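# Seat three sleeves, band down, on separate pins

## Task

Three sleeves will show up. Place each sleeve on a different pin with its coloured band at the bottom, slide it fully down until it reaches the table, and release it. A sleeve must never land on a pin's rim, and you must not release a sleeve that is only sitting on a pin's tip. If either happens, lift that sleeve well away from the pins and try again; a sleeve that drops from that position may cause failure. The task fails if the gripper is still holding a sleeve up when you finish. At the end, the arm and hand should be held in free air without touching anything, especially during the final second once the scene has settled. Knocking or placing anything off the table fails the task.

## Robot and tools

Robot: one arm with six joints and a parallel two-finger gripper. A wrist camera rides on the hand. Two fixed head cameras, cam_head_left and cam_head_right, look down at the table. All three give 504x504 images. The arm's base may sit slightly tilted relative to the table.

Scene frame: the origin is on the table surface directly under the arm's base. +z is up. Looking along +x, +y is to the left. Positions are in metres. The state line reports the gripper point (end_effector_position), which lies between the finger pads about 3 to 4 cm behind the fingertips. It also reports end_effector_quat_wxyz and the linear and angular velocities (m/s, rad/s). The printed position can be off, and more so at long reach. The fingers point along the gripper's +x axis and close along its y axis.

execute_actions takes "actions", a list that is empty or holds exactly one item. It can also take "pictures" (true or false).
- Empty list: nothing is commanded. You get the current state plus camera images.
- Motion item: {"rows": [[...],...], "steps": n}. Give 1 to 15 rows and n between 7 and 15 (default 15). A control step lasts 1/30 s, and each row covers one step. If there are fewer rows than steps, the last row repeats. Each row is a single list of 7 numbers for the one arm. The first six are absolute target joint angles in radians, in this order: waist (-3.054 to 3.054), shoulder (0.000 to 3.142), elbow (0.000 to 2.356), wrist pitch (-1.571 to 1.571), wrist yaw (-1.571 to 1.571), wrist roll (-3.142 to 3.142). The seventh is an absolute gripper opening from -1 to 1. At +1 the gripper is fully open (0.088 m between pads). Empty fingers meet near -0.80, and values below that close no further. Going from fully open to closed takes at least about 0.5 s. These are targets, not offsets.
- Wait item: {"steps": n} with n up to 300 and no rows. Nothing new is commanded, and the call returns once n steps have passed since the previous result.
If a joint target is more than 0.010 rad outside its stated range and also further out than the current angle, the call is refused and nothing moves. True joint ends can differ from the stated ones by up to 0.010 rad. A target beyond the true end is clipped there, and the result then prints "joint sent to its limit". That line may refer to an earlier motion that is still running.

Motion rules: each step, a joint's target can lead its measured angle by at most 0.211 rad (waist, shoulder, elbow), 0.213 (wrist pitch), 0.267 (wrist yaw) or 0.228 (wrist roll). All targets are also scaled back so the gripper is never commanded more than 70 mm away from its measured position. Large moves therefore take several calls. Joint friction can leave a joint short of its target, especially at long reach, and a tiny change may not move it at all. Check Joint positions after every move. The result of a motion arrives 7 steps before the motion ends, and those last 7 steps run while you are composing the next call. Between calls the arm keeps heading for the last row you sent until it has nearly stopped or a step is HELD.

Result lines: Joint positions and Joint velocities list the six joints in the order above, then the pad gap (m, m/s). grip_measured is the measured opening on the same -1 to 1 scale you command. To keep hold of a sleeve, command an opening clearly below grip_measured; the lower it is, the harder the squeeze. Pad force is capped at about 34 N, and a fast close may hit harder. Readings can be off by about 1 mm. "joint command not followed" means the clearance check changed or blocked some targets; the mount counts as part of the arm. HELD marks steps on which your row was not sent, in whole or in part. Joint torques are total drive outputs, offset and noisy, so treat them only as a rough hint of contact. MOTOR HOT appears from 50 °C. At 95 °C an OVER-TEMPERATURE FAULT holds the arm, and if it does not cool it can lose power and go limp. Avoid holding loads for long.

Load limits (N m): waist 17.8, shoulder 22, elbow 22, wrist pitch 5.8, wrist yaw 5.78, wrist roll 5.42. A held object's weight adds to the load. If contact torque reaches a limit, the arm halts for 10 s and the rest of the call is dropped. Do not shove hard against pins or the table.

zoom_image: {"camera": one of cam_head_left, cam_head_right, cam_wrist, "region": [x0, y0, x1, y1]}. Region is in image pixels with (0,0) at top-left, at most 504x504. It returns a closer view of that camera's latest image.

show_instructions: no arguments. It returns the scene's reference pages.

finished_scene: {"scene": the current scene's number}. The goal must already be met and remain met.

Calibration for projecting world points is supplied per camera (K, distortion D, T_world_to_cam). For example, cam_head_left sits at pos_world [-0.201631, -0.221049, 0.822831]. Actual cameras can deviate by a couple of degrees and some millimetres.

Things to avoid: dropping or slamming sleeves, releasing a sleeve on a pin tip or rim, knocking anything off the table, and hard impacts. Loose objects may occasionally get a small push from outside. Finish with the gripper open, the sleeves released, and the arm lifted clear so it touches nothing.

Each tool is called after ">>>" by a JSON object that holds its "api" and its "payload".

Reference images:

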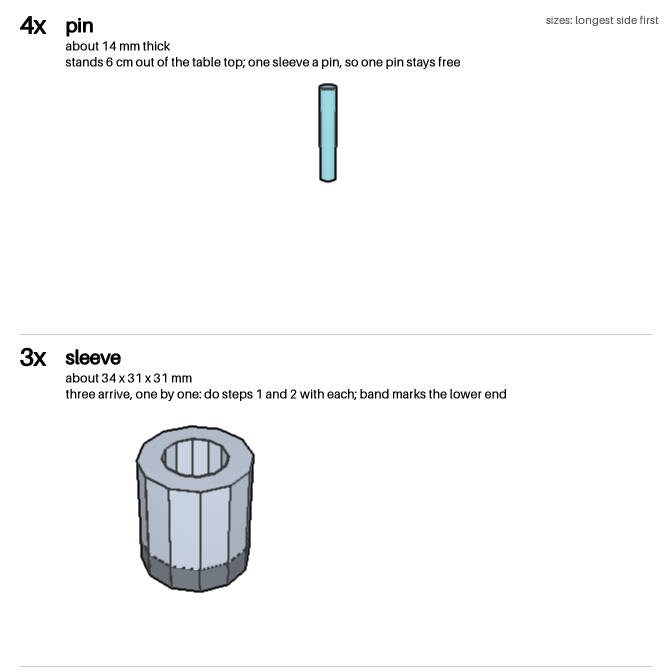

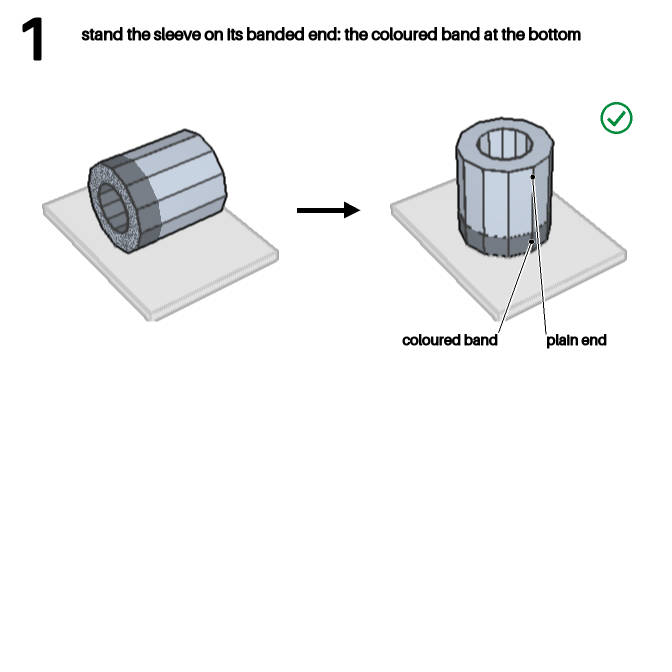

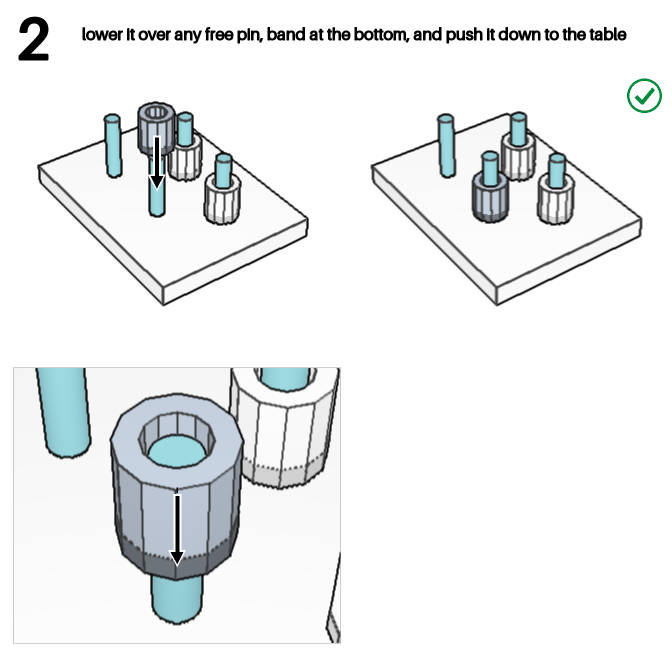

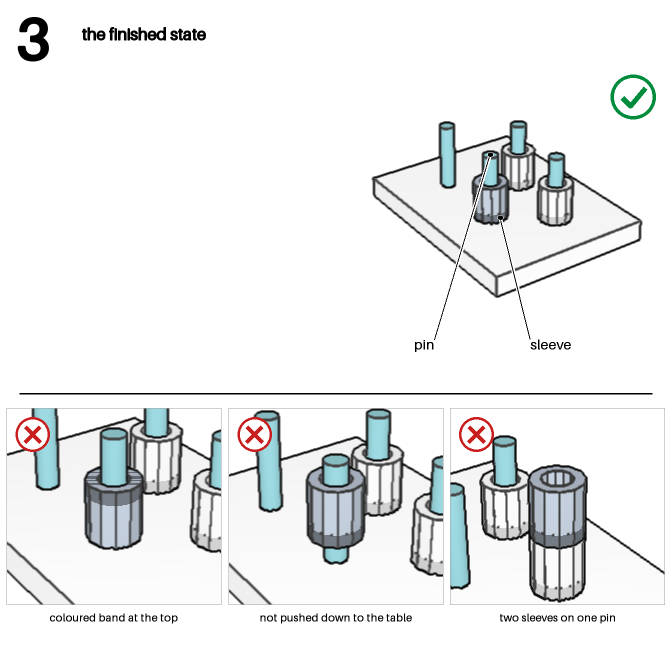

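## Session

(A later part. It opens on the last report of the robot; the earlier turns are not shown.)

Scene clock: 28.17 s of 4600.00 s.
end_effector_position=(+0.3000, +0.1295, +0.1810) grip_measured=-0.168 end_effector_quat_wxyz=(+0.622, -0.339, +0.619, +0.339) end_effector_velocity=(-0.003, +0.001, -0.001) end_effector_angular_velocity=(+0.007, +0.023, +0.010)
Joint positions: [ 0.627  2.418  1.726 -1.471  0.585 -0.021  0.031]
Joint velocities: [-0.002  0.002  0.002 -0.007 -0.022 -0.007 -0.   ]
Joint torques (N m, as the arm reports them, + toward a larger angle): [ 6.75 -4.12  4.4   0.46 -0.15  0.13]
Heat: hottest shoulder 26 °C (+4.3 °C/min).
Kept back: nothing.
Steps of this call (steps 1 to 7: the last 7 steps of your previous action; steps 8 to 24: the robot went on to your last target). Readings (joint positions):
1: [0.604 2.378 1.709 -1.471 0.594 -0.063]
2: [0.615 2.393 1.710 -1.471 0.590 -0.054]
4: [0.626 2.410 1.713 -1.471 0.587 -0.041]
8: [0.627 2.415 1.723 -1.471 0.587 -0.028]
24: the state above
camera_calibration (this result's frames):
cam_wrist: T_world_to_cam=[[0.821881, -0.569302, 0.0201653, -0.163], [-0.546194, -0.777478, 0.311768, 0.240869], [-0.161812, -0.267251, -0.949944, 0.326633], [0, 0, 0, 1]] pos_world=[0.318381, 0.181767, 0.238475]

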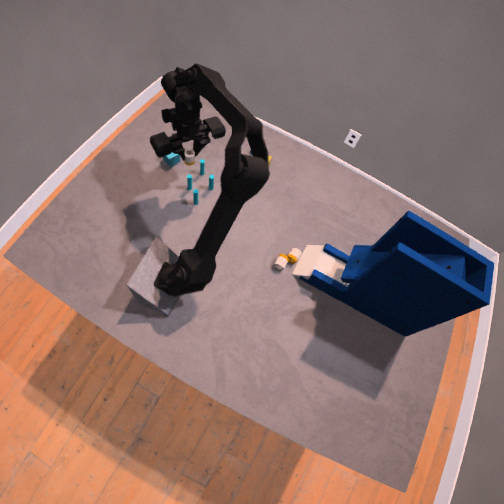

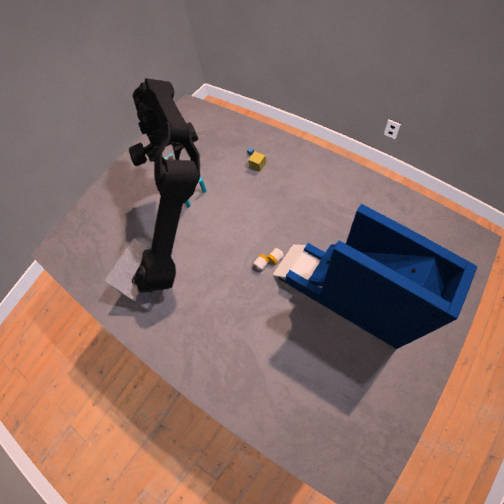

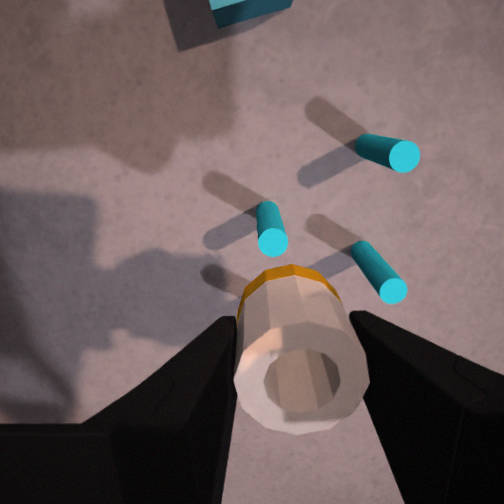

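>>> {"api": "execute_actions", "payload": {"actions": [{"rows": [[0.617,2.410,1.706,-1.452,0.588,-0.028,-0.42],[0.610,2.407,1.688,-1.433,0.592,-0.035,-0.42],[0.603,2.404,1.670,-1.414,0.596,-0.042,-0.42],[0.596,2.402,1.652,-1.394,0.600,-0.049,-0.42],[0.589,2.400,1.634,-1.375,0.604,-0.056,-0.42],[0.582,2.398,1.616,-1.356,0.607,-0.063,-0.42],[0.575,2.396,1.598,-1.336,0.611,-0.070,-0.42],[0.568,2.394,1.581,-1.317,0.615,-0.078,-0.42],[0.561,2.393,1.563,-1.297,0.619,-0.085,-0.42],[0.554,2.392,1.546,-1.278,0.622,-0.092,-0.42],[0.546,2.391,1.528,-1.258,0.626,-0.100,-0.42],[0.539,2.390,1.511,-1.239,0.630,-0.107,-0.42]], "steps": 15}]}}

>>> {"api": "execute_actions", "payload": {"actions": [{"steps": 26}], "pictures": true}}

Scene clock: 43.43 s of 4600.00 s.
end_effector_position=(+0.3008, +0.1323, +0.1610) grip_measured=-0.170 end_effector_quat_wxyz=(+0.624, -0.338, +0.617, +0.340) end_effector_velocity=(-0.000, -0.010, -0.147) end_effector_angular_velocity=(-0.037, +0.060, +0.011)
Joint positions: [ 0.601  2.413  1.652 -1.38   0.6   -0.051  0.031]
Joint velocities: [-0.227 -0.037 -0.505  0.52   0.095 -0.198  0.   ]
Joint torques (N m, as the arm reports them, + toward a larger angle): [ 5.95 -6.85  2.08  0.67  0.1  -0.2 ]
Heat: hottest waist 29 °C (+6.9 °C/min).
Steps of this call (steps 1 to 15: the robot went on to your last target; steps 16 to 450: nothing new was sent; steps 451 to 458: the first 8 steps of this action). Readings (joint positions):
451: [0.627 2.420 1.728 -1.471 0.585 -0.021]
452: [0.627 2.420 1.726 -1.465 0.585 -0.021]
454: [0.624 2.418 1.711 -1.440 0.588 -0.028]
458: the state above

Scene clock: 44.30 s of 4600.00 s.
end_effector_position=(+0.2995, +0.1290, +0.1249) grip_measured=-0.170 end_effector_quat_wxyz=(+0.620, -0.339, +0.620, +0.340) end_effector_velocity=(+0.000, +0.001, -0.000) end_effector_angular_velocity=(+0.009, +0.004, +0.001)
Joint positions: [ 0.545  2.401  1.523 -1.242  0.627 -0.104  0.031]
Joint velocities: [-0.002 -0.002 -0.002  0.007 -0.007 -0.007 -0.   ]
Joint torques (N m, as the arm reports them, + toward a larger angle): [ 6.23 -6.8   2.1   0.63  0.04 -0.17]
Heat: hottest waist 29 °C (+6.8 °C/min).
Kept back: nothing.
Steps of this call (steps 1 to 7: the last 7 steps of your previous action; steps 8 to 26: the robot went on to your last target). Readings (joint positions):
1: [0.593 2.412 1.634 -1.363 0.604 -0.058]
2: [0.585 2.410 1.617 -1.345 0.607 -0.065]
4: [0.570 2.407 1.583 -1.308 0.614 -0.078]
8: [0.548 2.406 1.541 -1.265 0.623 -0.095]
26: the state above
camera_calibration (this result's frames):
cam_wrist: T_world_to_cam=[[0.822913, -0.567886, 0.0178941, -0.161964], [-0.543486, -0.777593, 0.316185, 0.256397], [-0.165642, -0.269918, -0.948529, 0.2744], [0, 0, 0, 1]] pos_world=[0.318083, 0.181461, 0.182106]

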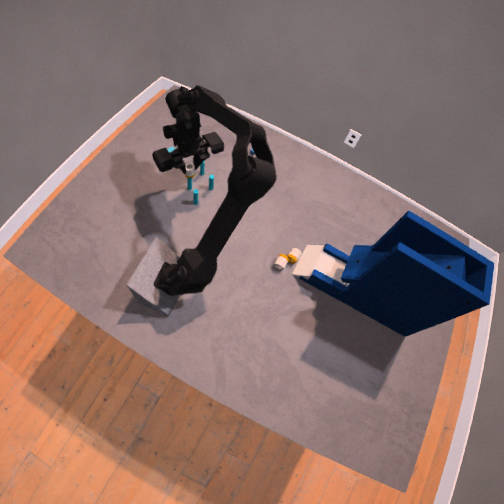

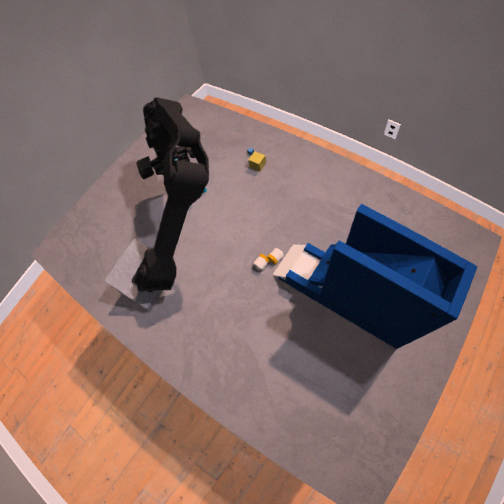

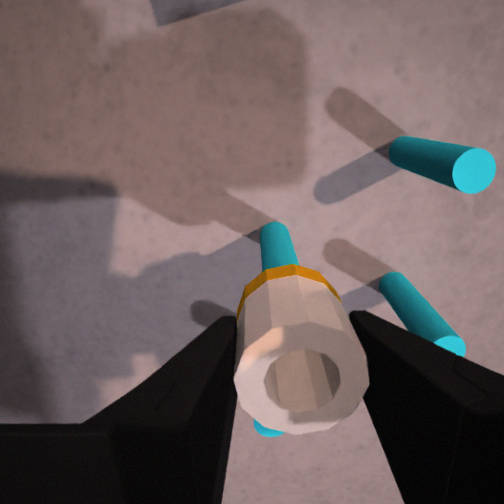

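>>> {"api": "zoom_image", "payload": {"camera": "cam_wrist", "region": [220, 200, 380, 360]}}

>>> {"api": "zoom_image", "payload": {"camera": "cam_head_left", "region": [160, 140, 230, 210]}}

Region (220, 200, 380, 360) of cam_wrist's 504x504 image, scaled by 3.150, with more detail than that image has.

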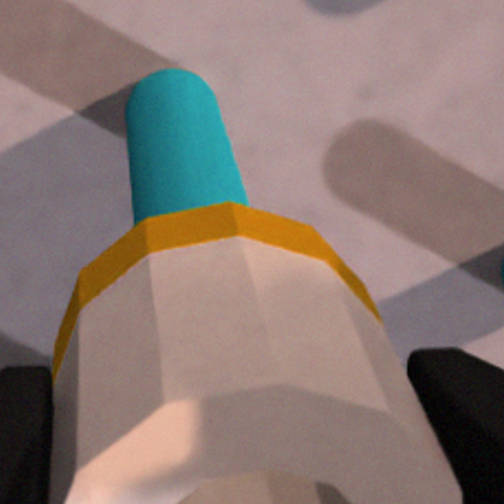

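Region (160, 140, 230, 210) of cam_head_left's 504x504 image, scaled by 7.200, with more detail than that image has.

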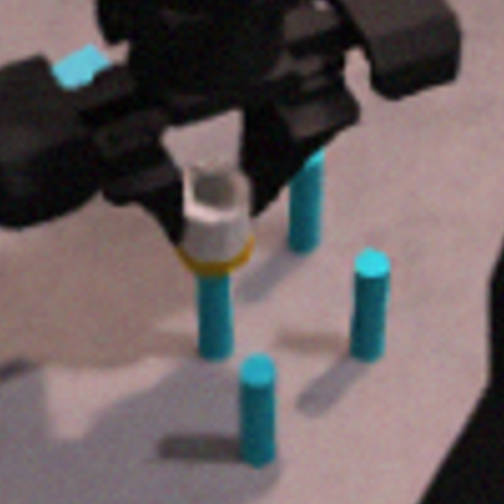

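>>> {"api": "execute_actions", "payload": {"actions": [{"rows": [[0.5377,2.393,1.5085,-1.2355,0.6307,-0.1084,-0.42],[0.5363,2.396,1.506,-1.232,0.6313,-0.110,-0.42],[0.535,2.399,1.5034,-1.2285,0.632,-0.1113,-0.42],[0.5337,2.402,1.5009,-1.225,0.6327,-0.1127,-0.42],[0.5323,2.404,1.4983,-1.2215,0.6333,-0.114,-0.42],[0.531,2.406,1.4958,-1.218,0.634,-0.1156,-0.42],[0.5297,2.407,1.4933,-1.2145,0.6347,-0.117,-0.42],[0.5283,2.408,1.4907,-1.211,0.6353,-0.1185,-0.42],[0.527,2.409,1.4882,-1.2075,0.636,-0.120,-0.42],[0.5257,2.410,1.4857,-1.204,0.6367,-0.1213,-0.42],[0.5243,2.410,1.4831,-1.2005,0.6373,-0.1228,-0.42],[0.523,2.411,1.4806,-1.197,0.638,-0.1242,-0.42],[0.5217,2.411,1.4781,-1.1935,0.6387,-0.1256,-0.42],[0.5203,2.412,1.4755,-1.190,0.6393,-0.127,-0.42],[0.519,2.412,1.473,-1.1865,0.640,-0.1285,-0.42]], "steps": 15}]}}

>>> {"api": "execute_actions", "payload": {"actions": [{"steps": 22}]}}

Scene clock: 47.27 s of 4600.00 s.
end_effector_position=(+0.2996, +0.1292, +0.1211) grip_measured=-0.170 end_effector_quat_wxyz=(+0.620, -0.339, +0.620, +0.340) end_effector_velocity=(-0.003, -0.003, -0.024) end_effector_angular_velocity=(-0.003, +0.020, +0.004)
Joint positions: [ 0.539  2.401  1.51  -1.224  0.631 -0.11   0.031]
Joint velocities: [-0.042 -0.002 -0.076  0.081  0.007 -0.037 -0.   ]
Joint torques (N m, as the arm reports them, + toward a larger angle): [ 6.22 -5.28  2.12  0.65  0.03 -0.19]
Heat: hottest waist 29 °C (+6.3 °C/min).
Steps of this call (steps 1 to 15: the robot went on to your last target; steps 16 to 81: nothing new was sent; steps 82 to 89: the first 8 steps of this action). Readings (joint positions):
82: [0.545 2.401 1.522 -1.241 0.628 -0.104]
83: [0.545 2.401 1.521 -1.239 0.628 -0.104]
85: [0.544 2.401 1.519 -1.235 0.629 -0.106]
89: the state above

Scene clock: 48.00 s of 4600.00 s.
end_effector_position=(+0.3000, +0.1288, +0.1128) grip_measured=-0.170 end_effector_quat_wxyz=(+0.621, -0.339, +0.620, +0.340) end_effector_velocity=(-0.002, -0.001, -0.000) end_effector_angular_velocity=(+0.000, +0.011, +0.010)
Joint positions: [ 0.525  2.401  1.485 -1.189  0.638 -0.125  0.031]
Joint velocities: [-0.002 -0.002 -0.002 -0.007 -0.007 -0.007 -0.   ]
Joint torques (N m, as the arm reports them, + toward a larger angle): [ 6.24 -4.63  2.25  0.59  0.05 -0.18]
Heat: hottest waist 29 °C (+6.2 °C/min).
Kept back: nothing.
Steps of this call (steps 1 to 7: the last 7 steps of your previous action; steps 8 to 22: the robot went on to your last target). Readings (joint positions):
1: [0.538 2.401 1.508 -1.221 0.632 -0.112]
2: [0.536 2.401 1.506 -1.218 0.632 -0.113]
4: [0.534 2.401 1.501 -1.212 0.633 -0.116]
8: [0.529 2.401 1.491 -1.198 0.636 -0.121]
22: the state above

>>> {"api": "execute_actions", "payload": {"actions": [{"rows": [[0.5179,2.4125,1.4704,-1.183,0.6407,-0.130,-0.42],[0.5167,2.413,1.4678,-1.1795,0.6413,-0.1314,-0.42],[0.5155,2.4135,1.4652,-1.176,0.642,-0.1328,-0.42],[0.5143,2.414,1.4626,-1.1725,0.6427,-0.1343,-0.42],[0.513,2.4145,1.460,-1.169,0.6433,-0.1357,-0.42],[0.5117,2.415,1.4574,-1.1655,0.644,-0.137,-0.42],[0.5104,2.4155,1.4548,-1.162,0.6447,-0.1386,-0.42],[0.5091,2.416,1.4522,-1.1585,0.6453,-0.140,-0.42],[0.5078,2.4165,1.4496,-1.155,0.646,-0.1414,-0.42],[0.5065,2.417,1.447,-1.1515,0.6467,-0.143,-0.42],[0.5052,2.4175,1.4444,-1.148,0.6473,-0.1443,-0.42],[0.5039,2.418,1.4418,-1.1445,0.648,-0.1457,-0.42],[0.5026,2.418,1.4392,-1.141,0.6487,-0.147,-0.42],[0.5013,2.418,1.4366,-1.1375,0.6493,-0.1486,-0.42],[0.500,2.418,1.434,-1.134,0.650,-0.150,-0.42]], "steps": 15}]}}

>>> {"api": "execute_actions", "payload": {"actions": [{"steps": 22}], "pictures": true}}

Scene clock: 48.77 s of 4600.00 s.
end_effector_position=(+0.2998, +0.1290, +0.1091) grip_measured=-0.170 end_effector_quat_wxyz=(+0.621, -0.339, +0.620, +0.340) end_effector_velocity=(+0.001, -0.003, -0.023) end_effector_angular_velocity=(-0.001, -0.001, +0.007)
Joint positions: [ 0.52   2.401  1.472 -1.172  0.641 -0.132  0.031]
Joint velocities: [-0.042 -0.002 -0.071  0.095  0.022 -0.051 -0.   ]
Joint torques (N m, as the arm reports them, + toward a larger angle): [ 6.17 -4.32  2.15  0.6   0.06 -0.16]
Heat: hottest waist 30 °C (+7.4 °C/min).
Steps of this call (steps 1 to 15: the robot went on to your last target; steps 16 to 23: the first 8 steps of this action). Readings (joint positions):
16: [0.525 2.401 1.484 -1.188 0.638 -0.125]
17: [0.525 2.401 1.483 -1.187 0.638 -0.126]
19: [0.524 2.401 1.480 -1.183 0.639 -0.127]
23: the state above

Scene clock: 49.50 s of 4600.00 s.
end_effector_position=(+0.2995, +0.1291, +0.1009) grip_measured=-0.170 end_effector_quat_wxyz=(+0.621, -0.339, +0.619, +0.340) end_effector_velocity=(-0.001, -0.002, -0.001) end_effector_angular_velocity=(-0.000, +0.015, +0.021)
Joint positions: [ 0.507  2.402  1.446 -1.136  0.647 -0.146  0.031]
Joint velocities: [-0.007 -0.002 -0.002 -0.007 -0.007 -0.022 -0.   ]
Joint torques (N m, as the arm reports them, + toward a larger angle): [ 6.16 -4.14  1.89  0.59  0.05 -0.18]
Heat: hottest waist 30 °C (+7.3 °C/min).
Kept back: nothing.
Steps of this call (steps 1 to 7: the last 7 steps of your previous action; steps 8 to 22: the robot went on to your last target). Readings (joint positions):
1: [0.519 2.401 1.470 -1.168 0.641 -0.133]
2: [0.517 2.401 1.467 -1.165 0.642 -0.134]
4: [0.515 2.401 1.462 -1.158 0.643 -0.137]
8: [0.510 2.401 1.453 -1.145 0.646 -0.142]
22: the state above
camera_calibration (this result's frames):
cam_wrist: T_world_to_cam=[[0.822495, -0.568461, 0.0188233, -0.16146], [-0.54492, -0.778087, 0.312479, 0.264889], [-0.162986, -0.26727, -0.949738, 0.250656], [0, 0, 0, 1]] pos_world=[0.317996, 0.181316, 0.158325]

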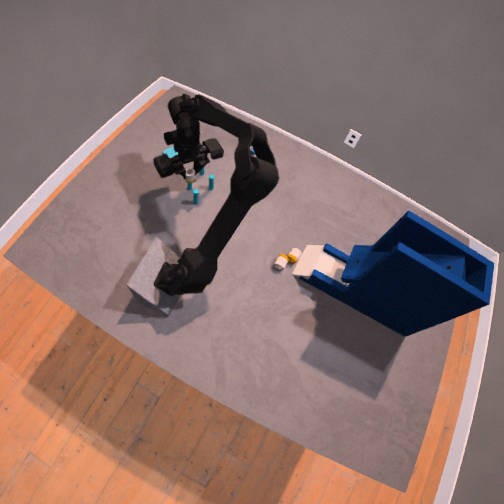

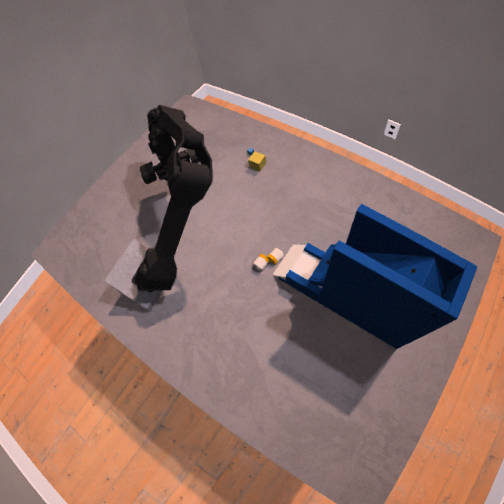

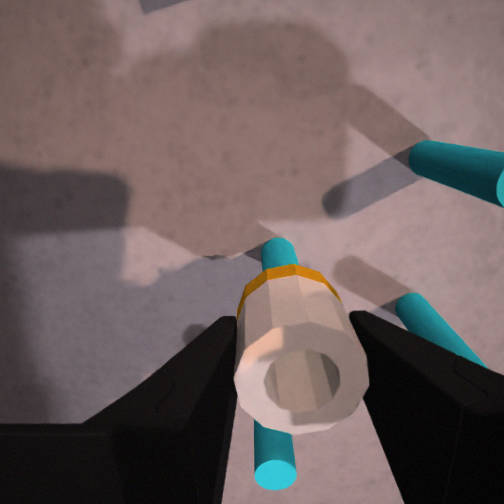

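>>> {"api": "execute_actions", "payload": {"actions": [{"rows": [[0.4972,2.419,1.4296,-1.127,0.6514,-0.153,-0.42],[0.4944,2.420,1.4252,-1.120,0.6528,-0.156,-0.42],[0.4916,2.4208,1.4208,-1.113,0.6542,-0.159,-0.42],[0.4888,2.4216,1.4164,-1.106,0.6556,-0.1625,-0.42],[0.486,2.4224,1.412,-1.099,0.657,-0.1657,-0.42],[0.4832,2.4232,1.4076,-1.092,0.6584,-0.169,-0.42],[0.4804,2.424,1.4032,-1.0855,0.6598,-0.172,-0.42],[0.4776,2.4248,1.3988,-1.0785,0.6612,-0.175,-0.42],[0.4748,2.4256,1.3944,-1.0716,0.6626,-0.178,-0.42],[0.472,2.4264,1.390,-1.0647,0.664,-0.181,-0.42],[0.4692,2.4272,1.3856,-1.0577,0.6654,-0.1845,-0.42],[0.4664,2.428,1.3812,-1.051,0.6668,-0.1876,-0.42],[0.4636,2.429,1.3768,-1.044,0.6682,-0.1907,-0.42],[0.4608,2.430,1.3724,-1.037,0.6696,-0.194,-0.42],[0.458,2.431,1.368,-1.030,0.671,-0.197,-0.42]], "steps": 15}]}}

>>> {"api": "execute_actions", "payload": {"actions": [{"rows": [[0.4555,2.432,1.3648,-1.024,0.672,-0.200,-0.42],[0.453,2.433,1.3615,-1.018,0.6733,-0.2026,-0.42],[0.4505,2.434,1.3583,-1.012,0.6744,-0.2054,-0.42],[0.448,2.435,1.355,-1.006,0.6755,-0.208,-0.42],[0.4455,2.436,1.3518,-1.000,0.6767,-0.211,-0.42],[0.443,2.437,1.3486,-0.9935,0.6778,-0.2137,-0.42],[0.4405,2.438,1.3453,-0.9875,0.679,-0.2165,-0.42],[0.438,2.439,1.342,-0.9814,0.680,-0.219,-0.42],[0.4355,2.440,1.3388,-0.9753,0.6812,-0.222,-0.42],[0.433,2.441,1.3356,-0.969,0.6824,-0.225,-0.42],[0.4305,2.442,1.3324,-0.963,0.6835,-0.2276,-0.42],[0.428,2.443,1.329,-0.957,0.6846,-0.230,-0.42],[0.4255,2.444,1.326,-0.951,0.6858,-0.233,-0.42],[0.423,2.445,1.3227,-0.945,0.687,-0.236,-0.42],[0.423,2.445,1.3227,-0.945,0.687,-0.236,-0.42]], "steps": 15}]}}

>>> {"api": "execute_actions", "payload": {"actions": [{"steps": 22}], "pictures": true}}

Scene clock: 51.10 s of 4600.00 s.
end_effector_position=(+0.2998, +0.1290, +0.0928) grip_measured=-0.170 end_effector_quat_wxyz=(+0.621, -0.339, +0.619, +0.340) end_effector_velocity=(-0.002, +0.000, -0.047) end_effector_angular_velocity=(+0.004, +0.020, +0.014)
Joint positions: [ 0.494  2.405  1.425 -1.102  0.654 -0.161  0.031]
Joint velocities: [-0.081  0.022 -0.12   0.183  0.022 -0.095 -0.   ]
Joint torques (N m, as the arm reports them, + toward a larger angle): [ 6.16 -4.    1.96  0.57  0.07 -0.16]
Heat: hottest waist 30 °C (+7.0 °C/min).
Steps of this call (steps 1 to 15: the robot went on to your last target; steps 16 to 40: nothing new was sent; steps 41 to 48: the first 8 steps of this action). Readings (joint positions):
41: [0.507 2.402 1.446 -1.135 0.648 -0.147]
42: [0.507 2.402 1.444 -1.133 0.648 -0.148]
44: [0.504 2.402 1.439 -1.125 0.650 -0.152]
48: the state above

Scene clock: 51.60 s of 4600.00 s.
end_effector_position=(+0.2997, +0.1293, +0.0694) grip_measured=-0.170 end_effector_quat_wxyz=(+0.621, -0.340, +0.619, +0.340) end_effector_velocity=(+0.006, +0.000, -0.043) end_effector_angular_velocity=(+0.006, -0.025, +0.001)
Joint positions: [ 0.455  2.419  1.367 -1.004  0.673 -0.206  0.031]
Joint velocities: [-0.081  0.022 -0.105  0.212  0.051 -0.11   0.   ]
Joint torques (N m, as the arm reports them, + toward a larger angle): [ 6.27 -4.06  1.78  0.59  0.1  -0.14]
Heat: hottest waist 30 °C (+7.0 °C/min).
Steps of this call (steps 1 to 7: the last 7 steps of your previous action; steps 8 to 15: the first 8 steps of this action). Readings (joint positions):
8: [0.473 2.412 1.391 -1.048 0.664 -0.186]
9: [0.470 2.413 1.388 -1.042 0.666 -0.189]
11: [0.465 2.415 1.380 -1.029 0.669 -0.194]
15: the state above

Scene clock: 52.33 s of 4600.00 s.
end_effector_position=(+0.2998, +0.1293, +0.0557) grip_measured=-0.171 end_effector_quat_wxyz=(+0.621, -0.339, +0.619, +0.340) end_effector_velocity=(-0.004, +0.001, -0.002) end_effector_angular_velocity=(+0.009, +0.024, +0.013)
Joint positions: [ 0.431  2.428  1.335 -0.945  0.685 -0.232  0.031]
Joint velocities: [-0.002  0.002 -0.002 -0.007 -0.022 -0.007 -0.   ]
Joint torques (N m, as the arm reports them, + toward a larger angle): [ 6.24 -4.09  1.56  0.49  0.02 -0.16]
Heat: hottest waist 30 °C (+6.9 °C/min).
Kept back: nothing.
Steps of this call (steps 1 to 7: the last 7 steps of your previous action; steps 8 to 22: the robot went on to your last target). Readings (joint positions):
1: [0.452 2.420 1.363 -0.998 0.675 -0.208]
2: [0.449 2.421 1.360 -0.992 0.676 -0.211]
4: [0.444 2.423 1.353 -0.980 0.678 -0.217]
8: [0.435 2.426 1.342 -0.958 0.682 -0.227]
22: the state above
camera_calibration (this result's frames):
cam_wrist: T_world_to_cam=[[0.822838, -0.567932, 0.0197523, -0.160888], [-0.544591, -0.778137, 0.312927, 0.279187], [-0.162351, -0.268245, -0.949572, 0.207719], [0, 0, 0, 1]] pos_world=[0.318151, 0.181592, 0.113056]

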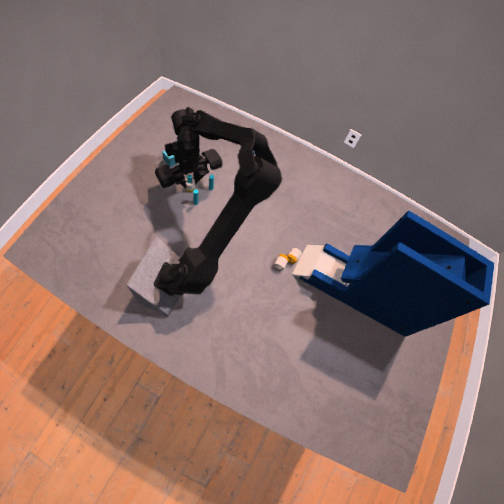

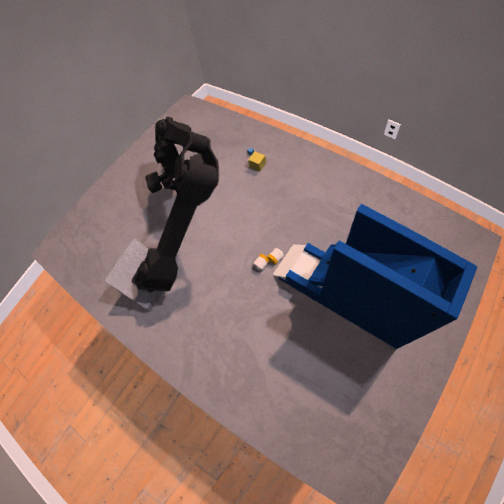

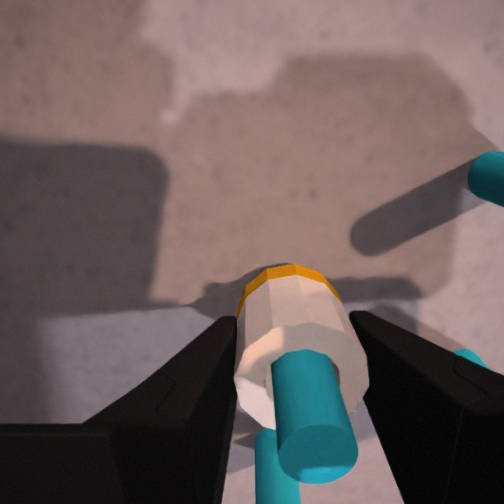

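Inserted. Go down the last few mm slowly.

>>> {"api": "execute_actions", "payload": {"actions": [{"rows": [[0.422,2.4454,1.3214,-0.9426,0.6874,-0.237,-0.42],[0.421,2.4458,1.320,-0.940,0.688,-0.238,-0.42],[0.420,2.4462,1.3188,-0.9377,0.6883,-0.239,-0.42],[0.419,2.4466,1.3175,-0.9353,0.6888,-0.2404,-0.42],[0.418,2.447,1.3162,-0.933,0.6892,-0.2415,-0.42],[0.417,2.4474,1.315,-0.9304,0.6897,-0.2426,-0.42],[0.416,2.4478,1.3136,-0.928,0.690,-0.2437,-0.42],[0.415,2.4482,1.3123,-0.9255,0.6906,-0.245,-0.42],[0.414,2.4486,1.311,-0.923,0.691,-0.246,-0.42],[0.413,2.449,1.3097,-0.9206,0.6914,-0.247,-0.42],[0.412,2.4494,1.3084,-0.918,0.692,-0.248,-0.42],[0.411,2.450,1.307,-0.9157,0.6923,-0.249,-0.42]], "steps": 15}]}}

>>> {"api": "execute_actions", "payload": {"actions": [{"steps": 20}]}}

Scene clock: 52.97 s of 4600.00 s.
end_effector_position=(+0.2998, +0.1293, +0.0531) grip_measured=-0.171 end_effector_quat_wxyz=(+0.622, -0.339, +0.619, +0.340) end_effector_velocity=(-0.004, -0.001, -0.015) end_effector_angular_velocity=(+0.007, +0.020, +0.028)
Joint positions: [ 0.426  2.43   1.329 -0.934  0.687 -0.238  0.031]
Joint velocities: [-0.027  0.007 -0.037  0.051 -0.007 -0.051  0.   ]
Joint torques (N m, as the arm reports them, + toward a larger angle): [ 6.17 -4.02  1.54  0.49  0.08 -0.13]
Heat: hottest waist 30 °C (+6.8 °C/min).
Steps of this call (steps 1 to 11: the robot went on to your last target; steps 12 to 19: the first 8 steps of this action). Readings (joint positions):
12: [0.430 2.428 1.335 -0.945 0.685 -0.233]
13: [0.430 2.428 1.334 -0.944 0.685 -0.233]
15: [0.430 2.428 1.333 -0.942 0.685 -0.234]
19: the state above

Scene clock: 53.63 s of 4600.00 s.
end_effector_position=(+0.2993, +0.1295, +0.0511) grip_measured=-0.171 end_effector_quat_wxyz=(+0.621, -0.341, +0.618, +0.341) end_effector_velocity=(-0.000, +0.002, +0.001) end_effector_angular_velocity=(+0.009, -0.001, +0.004)
Joint positions: [ 0.424  2.431  1.322 -0.923  0.688 -0.245  0.031]
Joint velocities: [ 0.002 -0.002 -0.002  0.007 -0.007 -0.007  0.   ]
Joint torques (N m, as the arm reports them, + toward a larger angle): [ 5.73 -3.86  1.21  0.88  0.1  -0.17]
Heat: hottest waist 30 °C (+6.7 °C/min).
Kept back: nothing.
Steps of this call (steps 1 to 7: the last 7 steps of your previous action; steps 8 to 20: the robot went on to your last target). Readings (joint positions):
1: [0.425 2.430 1.328 -0.931 0.687 -0.239]
2: [0.424 2.431 1.327 -0.929 0.687 -0.240]
4: [0.424 2.431 1.325 -0.926 0.687 -0.242]
8: [0.424 2.431 1.323 -0.924 0.688 -0.244]
20: the state above

>>> {"api": "execute_actions", "payload": {"actions": [{"rows": [[0.418,2.44,1.316,-0.925,0.689,-0.245,-0.3],[0.418,2.44,1.316,-0.925,0.689,-0.245,-0.2],[0.418,2.44,1.316,-0.925,0.689,-0.245,-0.12],[0.418,2.44,1.316,-0.925,0.689,-0.245,-0.05],[0.418,2.44,1.316,-0.925,0.689,-0.245,0.0],[0.418,2.44,1.316,-0.925,0.689,-0.245,0.05],[0.418,2.44,1.316,-0.925,0.689,-0.245,0.05],[0.418,2.44,1.316,-0.925,0.689,-0.245,0.05],[0.418,2.44,1.316,-0.925,0.689,-0.245,0.05],[0.430,2.42,1.340,-0.945,0.685,-0.235,0.05],[0.440,2.415,1.355,-0.97,0.680,-0.22,0.05],[0.452,2.41,1.372,-1.0,0.674,-0.207,0.05],[0.464,2.405,1.390,-1.032,0.668,-0.193,0.05],[0.476,2.401,1.408,-1.063,0.662,-0.178,0.05],[0.489,2.398,1.428,-1.095,0.656,-0.164,0.05]], "steps": 15}]}}

>>> {"api": "execute_actions", "payload": {"actions": [{"rows": [[0.503,2.395,1.452,-1.132,0.649,-0.149,0.05],[0.517,2.393,1.478,-1.168,0.642,-0.134,0.05],[0.531,2.391,1.504,-1.205,0.635,-0.119,0.05],[0.545,2.390,1.530,-1.241,0.628,-0.104,0.05],[0.559,2.390,1.56,-1.28,0.621,-0.09,0.05],[0.572,2.392,1.59,-1.316,0.615,-0.078,0.05]], "steps": 15}], "pictures": true}}

Scene clock: 54.63 s of 4600.00 s.
end_effector_position=(+0.2993, +0.1295, +0.0511) grip_measured=-0.062 end_effector_quat_wxyz=(+0.621, -0.341, +0.618, +0.341) end_effector_velocity=(-0.001, -0.002, -0.001) end_effector_angular_velocity=(+0.001, +0.014, +0.007)
Joint positions: [ 0.424  2.431  1.322 -0.922  0.69  -0.246  0.036]
Joint velocities: [-0.007 -0.002 -0.002 -0.007 -0.007 -0.007  0.041]
Joint torques (N m, as the arm reports them, + toward a larger angle): [ 6.53 -4.81  2.14  0.4  -0.08 -0.02]
Heat: hottest waist 30 °C (+6.6 °C/min).
Steps of this call (steps 1 to 15: the robot went on to your last target; steps 16 to 22: nothing new was sent; steps 23 to 30: the first 8 steps of this action). Readings (joint positions):
23: [0.424 2.431 1.322 -0.922 0.688 -0.246]
24: [0.425 2.431 1.322 -0.922 0.689 -0.246]
26: [0.425 2.431 1.322 -0.922 0.690 -0.246]
30: the state above

Scene clock: 55.13 s of 4600.00 s.
end_effector_position=(+0.3019, +0.1306, +0.1275) grip_measured=+0.048 end_effector_quat_wxyz=(+0.624, -0.340, +0.616, +0.340) end_effector_velocity=(+0.010, +0.014, +0.201) end_effector_angular_velocity=(+0.137, -0.138, -0.047)
Joint positions: [ 0.549  2.402  1.532 -1.239  0.631 -0.11   0.041]
Joint velocities: [ 0.315 -0.105  0.501 -0.564 -0.139  0.242  0.001]
Joint torques (N m, as the arm reports them, + toward a larger angle): [ 5.88 -6.01  3.54  0.23 -0.14  0.13]
Heat: hottest waist 30 °C (+6.5 °C/min).
Steps of this call (steps 1 to 7: the last 7 steps of your previous action; steps 8 to 15: the first 8 steps of this action). Readings (joint positions):
8: [0.458 2.426 1.379 -1.033 0.670 -0.195]
9: [0.470 2.422 1.398 -1.062 0.664 -0.183]
11: [0.496 2.414 1.441 -1.123 0.653 -0.157]
15: the state above
camera_calibration (this result's frames):
cam_wrist: T_world_to_cam=[[0.823943, -0.566161, 0.0240692, -0.164416], [-0.54518, -0.780392, 0.306214, 0.260282], [-0.154583, -0.265425, -0.951658, 0.274184], [0, 0, 0, 1]] pos_world=[0.319754, 0.182811, 0.185185]

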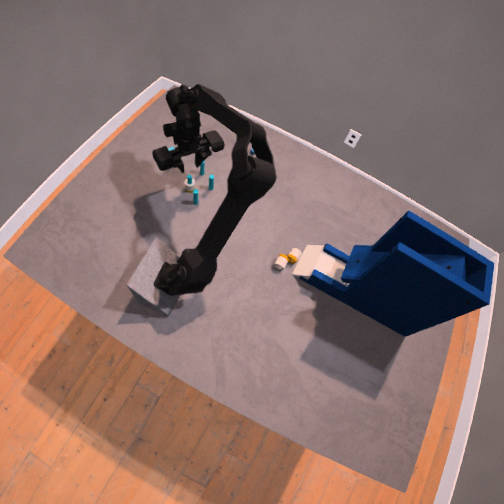

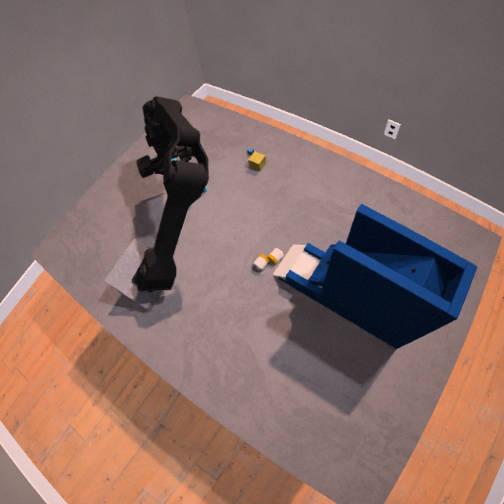

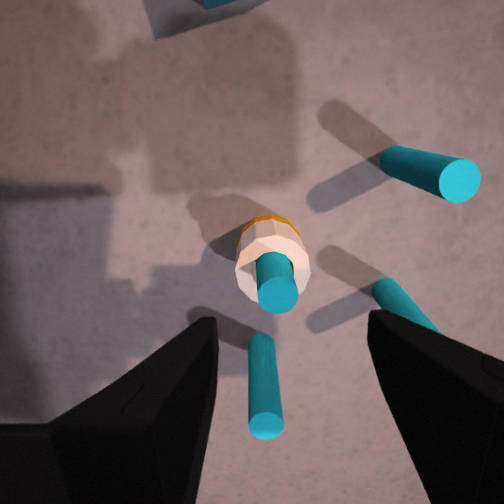

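>>> {"api": "execute_actions", "payload": {"actions": [{"rows": [[0.565,2.375,1.582,-1.311,0.615,0.0,0.15],[0.553,2.352,1.570,-1.303,0.614,0.1,0.15],[0.537,2.322,1.554,-1.292,0.614,0.2,0.15],[0.518,2.286,1.534,-1.279,0.613,2.583,0.15],[0.497,2.246,1.513,-1.265,0.613,2.583,0.15],[0.477,2.206,1.492,-1.250,0.612,2.583,0.15],[0.456,2.166,1.470,-1.236,0.612,2.583,0.15],[0.436,2.126,1.449,-1.222,0.611,2.583,0.15],[0.415,2.086,1.428,-1.207,0.611,2.583,0.15],[0.395,2.046,1.406,-1.193,0.610,2.583,0.15],[0.374,2.006,1.385,-1.179,0.610,2.583,0.15],[0.353,1.966,1.364,-1.164,0.609,2.583,0.15],[0.333,1.926,1.342,-1.150,0.608,2.583,0.15],[0.312,1.886,1.321,-1.136,0.608,2.583,0.15],[0.292,1.846,1.300,-1.121,0.607,2.583,0.15]], "steps": 15}]}}

>>> {"api": "execute_actions", "payload": {"actions": [{"rows": [[0.271,1.806,1.278,-1.107,0.607,2.583,0.15],[0.251,1.766,1.257,-1.093,0.606,2.583,0.15],[0.230,1.726,1.236,-1.078,0.606,2.583,0.15],[0.209,1.686,1.214,-1.064,0.605,2.583,0.15],[0.189,1.646,1.193,-1.050,0.604,2.583,0.15],[0.168,1.606,1.172,-1.035,0.604,2.583,0.15],[0.148,1.566,1.150,-1.021,0.603,2.583,0.15],[0.127,1.526,1.129,-1.007,0.603,2.583,0.15],[0.107,1.486,1.108,-0.992,0.602,2.583,0.15],[0.086,1.446,1.086,-0.978,0.602,2.583,0.15],[0.065,1.406,1.065,-0.964,0.601,2.583,0.15],[0.045,1.366,1.044,-0.949,0.601,2.583,0.15],[0.024,1.326,1.022,-0.935,0.600,2.583,0.15],[0.004,1.286,1.001,-0.921,0.599,2.583,0.15],[-0.017,1.246,0.980,-0.906,0.599,2.583,0.15]], "steps": 15}]}}

>>> {"api": "execute_actions", "payload": {"actions": [{"rows": [[-0.037,1.206,0.958,-0.892,0.598,2.583,0.15],[-0.058,1.166,0.937,-0.878,0.598,2.583,0.15],[-0.079,1.126,0.916,-0.863,0.597,2.583,0.15],[-0.099,1.086,0.894,-0.849,0.597,2.583,0.15],[-0.120,1.046,0.873,-0.835,0.596,2.583,0.15],[-0.140,1.006,0.852,-0.820,0.596,2.583,0.15],[-0.161,0.966,0.830,-0.806,0.595,2.583,0.15],[-0.181,0.926,0.809,-0.792,0.594,2.583,0.15],[-0.202,0.886,0.788,-0.777,0.594,2.583,0.15],[-0.223,0.846,0.766,-0.763,0.593,2.583,0.15],[-0.243,0.806,0.745,-0.749,0.593,2.583,0.15],[-0.264,0.766,0.724,-0.734,0.592,2.583,0.15],[-0.284,0.726,0.702,-0.720,0.591,2.583,0.15],[-0.304,0.688,0.680,-0.706,0.590,2.583,0.15],[-0.322,0.654,0.659,-0.694,0.589,2.586,0.15]], "steps": 15}]}}

>>> {"api": "execute_actions", "payload": {"actions": [{"steps": 36}], "pictures": true}}

Scene clock: 60.37 s of 4600.00 s.
end_effector_position=(+0.3132, +0.0981, +0.1518) grip_measured=+0.136 end_effector_quat_wxyz=(+0.695, -0.171, +0.663, +0.218) end_effector_velocity=(+0.109, -0.287, +0.034) end_effector_angular_velocity=(+0.573, +0.035, -2.448)
Joint positions: [ 0.514  2.265  1.52  -1.264  0.612  0.254  0.046]
Joint velocities: [-0.589 -1.082 -0.486  0.359  0.007  1.473  0.005]
Joint torques (N m, as the arm reports them, + toward a larger angle): [ 5.7  -6.79  2.47  0.6  -0.06  0.14]
Heat: hottest waist 31 °C (+7.1 °C/min).
Steps of this call (steps 1 to 7: the last 7 steps of your previous action; steps 8 to 30: the robot went on to your last target; steps 31 to 149: nothing new was sent; steps 150 to 157: the first 8 steps of this action). Readings (joint positions):
150: [0.572 2.395 1.583 -1.313 0.617 -0.070]
151: [0.572 2.392 1.583 -1.313 0.617 -0.038]
153: [0.567 2.375 1.574 -1.302 0.614 0.058]
157: the state above

Scene clock: 60.87 s of 4600.00 s.
end_effector_position=(+0.3230, -0.0559, +0.1483) grip_measured=+0.150 end_effector_quat_wxyz=(+0.685, +0.349, +0.624, -0.142) end_effector_velocity=(-0.070, -0.293, -0.036) end_effector_angular_velocity=(+0.571, +0.191, -2.488)
Joint positions: [ 0.205  1.676  1.219 -1.059  0.608  0.991  0.046]
Joint velocities: [-0.623 -1.209 -0.642  0.403 -0.022  1.458  0.   ]
Joint torques (N m, as the arm reports them, + toward a larger angle): [ 5.23 -3.57  1.64  0.8  -0.24  0.07]
Heat: hottest waist 31 °C (+7.0 °C/min).
Steps of this call (steps 1 to 7: the last 7 steps of your previous action; steps 8 to 15: the first 8 steps of this action). Readings (joint positions):
8: [0.347 1.953 1.368 -1.158 0.612 0.647]
9: [0.327 1.914 1.346 -1.144 0.611 0.696]
11: [0.287 1.836 1.303 -1.116 0.610 0.794]
15: the state above

Scene clock: 61.37 s of 4600.00 s.
end_effector_position=(+0.2617, -0.1757, +0.1271) grip_measured=+0.150 end_effector_quat_wxyz=(+0.401, +0.736, +0.336, -0.430) end_effector_velocity=(-0.167, -0.175, -0.044) end_effector_angular_velocity=(+0.606, -0.016, -2.393)
Joint positions: [-0.104  1.075  0.899 -0.845  0.6    1.724  0.046]
Joint velocities: [-0.613 -1.189 -0.632  0.403 -0.037  1.429 -0.   ]
Joint torques (N m, as the arm reports them, + toward a larger angle): [ 2.66 -2.17  1.91  1.05 -0.35  0.09]
Heat: hottest waist 31 °C (+6.1 °C/min).
Steps of this call (steps 1 to 7: the last 7 steps of your previous action; steps 8 to 15: the first 8 steps of this action). Readings (joint positions):
8: [0.040 1.355 1.048 -0.945 0.603 1.383]
9: [0.019 1.315 1.026 -0.930 0.603 1.432]
11: [-0.022 1.235 0.984 -0.901 0.602 1.530]
15: the state above

Scene clock: 62.57 s of 4600.00 s.
end_effector_position=(+0.2005, -0.2214, +0.1113) grip_measured=+0.150 end_effector_quat_wxyz=(-0.026, +0.865, -0.046, -0.498) end_effector_velocity=(+0.001, +0.001, +0.000) end_effector_angular_velocity=(+0.017, -0.013, -0.007)
Joint positions: [-0.318  0.66   0.671 -0.696  0.591  2.582  0.046]
Joint velocities: [-0.007 -0.002 -0.002  0.007 -0.022  0.007 -0.   ]
Joint torques (N m, as the arm reports them, + toward a larger angle): [ 0.64 -1.36  2.15  1.12 -0.31  0.08]
Heat: hottest waist 31 °C (+6.0 °C/min).
Kept back: nothing.
Steps of this call (steps 1 to 7: the last 7 steps of your previous action; steps 8 to 36: the robot went on to your last target). Readings (joint positions):
1: [-0.124 1.035 0.878 -0.830 0.599 1.773]
2: [-0.145 0.995 0.856 -0.816 0.598 1.822]
4: [-0.186 0.915 0.813 -0.787 0.597 1.920]
8: [-0.266 0.761 0.731 -0.735 0.595 2.116]
36: the state above
camera_calibration (this result's frames):
cam_wrist: T_world_to_cam=[[0.125516, 0.991528, 0.0334404, 0.204095], [0.653773, -0.108019, 0.748941, -0.205625], [0.746208, -0.0721419, -0.661792, -0.0204252], [0, 0, 0, 1]] pos_world=[0.124056, -0.226051, 0.133659]

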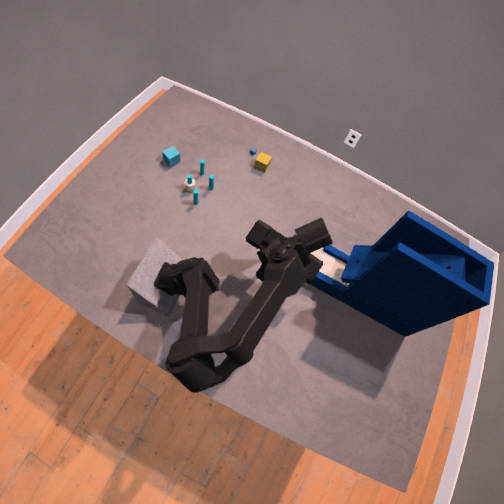

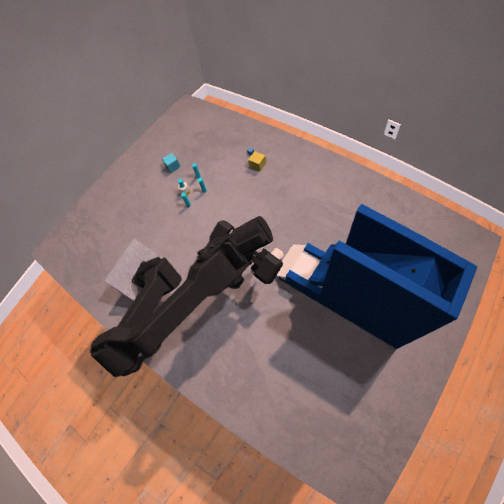

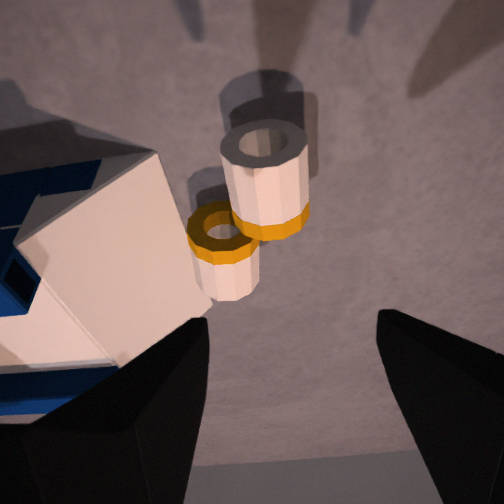

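>>> {"api": "execute_actions", "payload": {"actions": [{"rows": [[-0.345,0.662,0.662,-0.683,0.566,2.558,0.15],[-0.372,0.664,0.654,-0.669,0.541,2.533,0.15],[-0.400,0.666,0.646,-0.656,0.516,2.508,0.15],[-0.427,0.669,0.639,-0.642,0.491,2.484,0.15],[-0.455,0.671,0.631,-0.629,0.466,2.459,0.15],[-0.482,0.673,0.623,-0.615,0.441,2.434,0.15],[-0.510,0.676,0.615,-0.601,0.416,2.409,0.15],[-0.537,0.678,0.607,-0.588,0.391,2.384,0.15],[-0.565,0.681,0.599,-0.574,0.366,2.359,0.15],[-0.593,0.683,0.591,-0.560,0.341,2.334,0.15],[-0.620,0.686,0.583,-0.547,0.316,2.309,0.15],[-0.648,0.688,0.575,-0.533,0.291,2.284,0.15]], "steps": 15}]}}

>>> {"api": "execute_actions", "payload": {"actions": [{"steps": 26}], "pictures": true}}

Scene clock: 64.10 s of 4600.00 s.
end_effector_position=(+0.2009, -0.2247, +0.0977) grip_measured=+0.150 end_effector_quat_wxyz=(-0.018, +0.867, -0.029, -0.498) end_effector_velocity=(-0.006, -0.005, -0.098) end_effector_angular_velocity=(+0.020, +0.035, +0.237)
Joint positions: [-0.446  0.662  0.644 -0.632  0.472  2.466  0.046]
Joint velocities: [-0.735  0.051 -0.208  0.359 -0.667 -0.637 -0.   ]
Joint torques (N m, as the arm reports them, + toward a larger angle): [ 0.64 -0.32  1.96  1.12 -0.37 -0.2 ]
Heat: hottest waist 30 °C (+5.1 °C/min).
Steps of this call (steps 1 to 15: the robot went on to your last target; steps 16 to 38: nothing new was sent; steps 39 to 46: the first 8 steps of this action). Readings (joint positions):
39: [-0.321 0.659 0.670 -0.695 0.587 2.582]
40: [-0.328 0.659 0.670 -0.690 0.578 2.574]
42: [-0.358 0.659 0.666 -0.674 0.550 2.546]
46: the state above

Scene clock: 64.97 s of 4600.00 s.
end_effector_position=(+0.1973, -0.2271, +0.0712) grip_measured=+0.150 end_effector_quat_wxyz=(+0.000, +0.867, -0.001, -0.499) end_effector_velocity=(+0.002, -0.003, +0.001) end_effector_angular_velocity=(-0.011, -0.014, -0.010)
Joint positions: [-0.644  0.678  0.587 -0.535  0.293  2.288  0.046]
Joint velocities: [-0.007 -0.002 -0.002  0.022 -0.007 -0.007  0.   ]
Joint torques (N m, as the arm reports them, + toward a larger angle): [ 0.55 -1.11  2.23  1.01 -0.38 -0.23]
Heat: hottest waist 30 °C (+5.0 °C/min).
Kept back: nothing.
Steps of this call (steps 1 to 7: the last 7 steps of your previous action; steps 8 to 26: the robot went on to your last target). Readings (joint positions):
1: [-0.471 0.664 0.637 -0.620 0.449 2.444]
2: [-0.496 0.666 0.629 -0.607 0.426 2.421]
4: [-0.549 0.671 0.614 -0.582 0.379 2.373]
8: [-0.614 0.677 0.594 -0.552 0.324 2.318]
26: the state above
camera_calibration (this result's frames):
cam_wrist: T_world_to_cam=[[0.0225514, 0.999229, 0.0321334, 0.233628], [0.661526, -0.0390133, 0.748907, -0.159917], [0.749583, 0.00436818, -0.661896, -0.0283035], [0, 0, 0, 1]] pos_world=[0.121736, -0.239563, 0.0935214]

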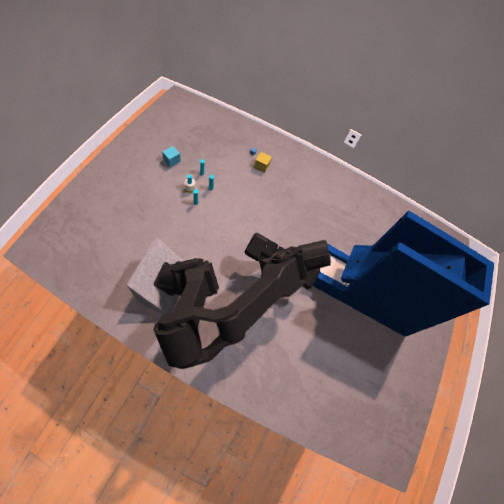

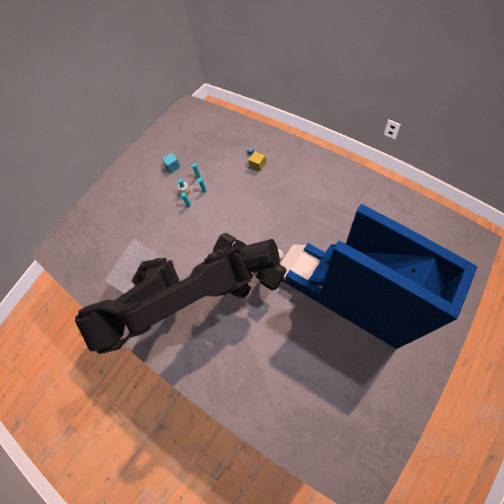

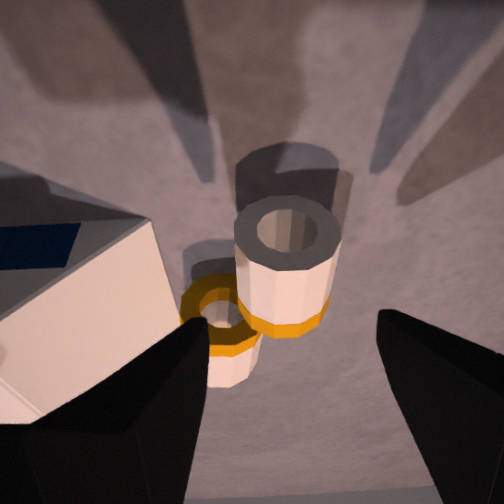

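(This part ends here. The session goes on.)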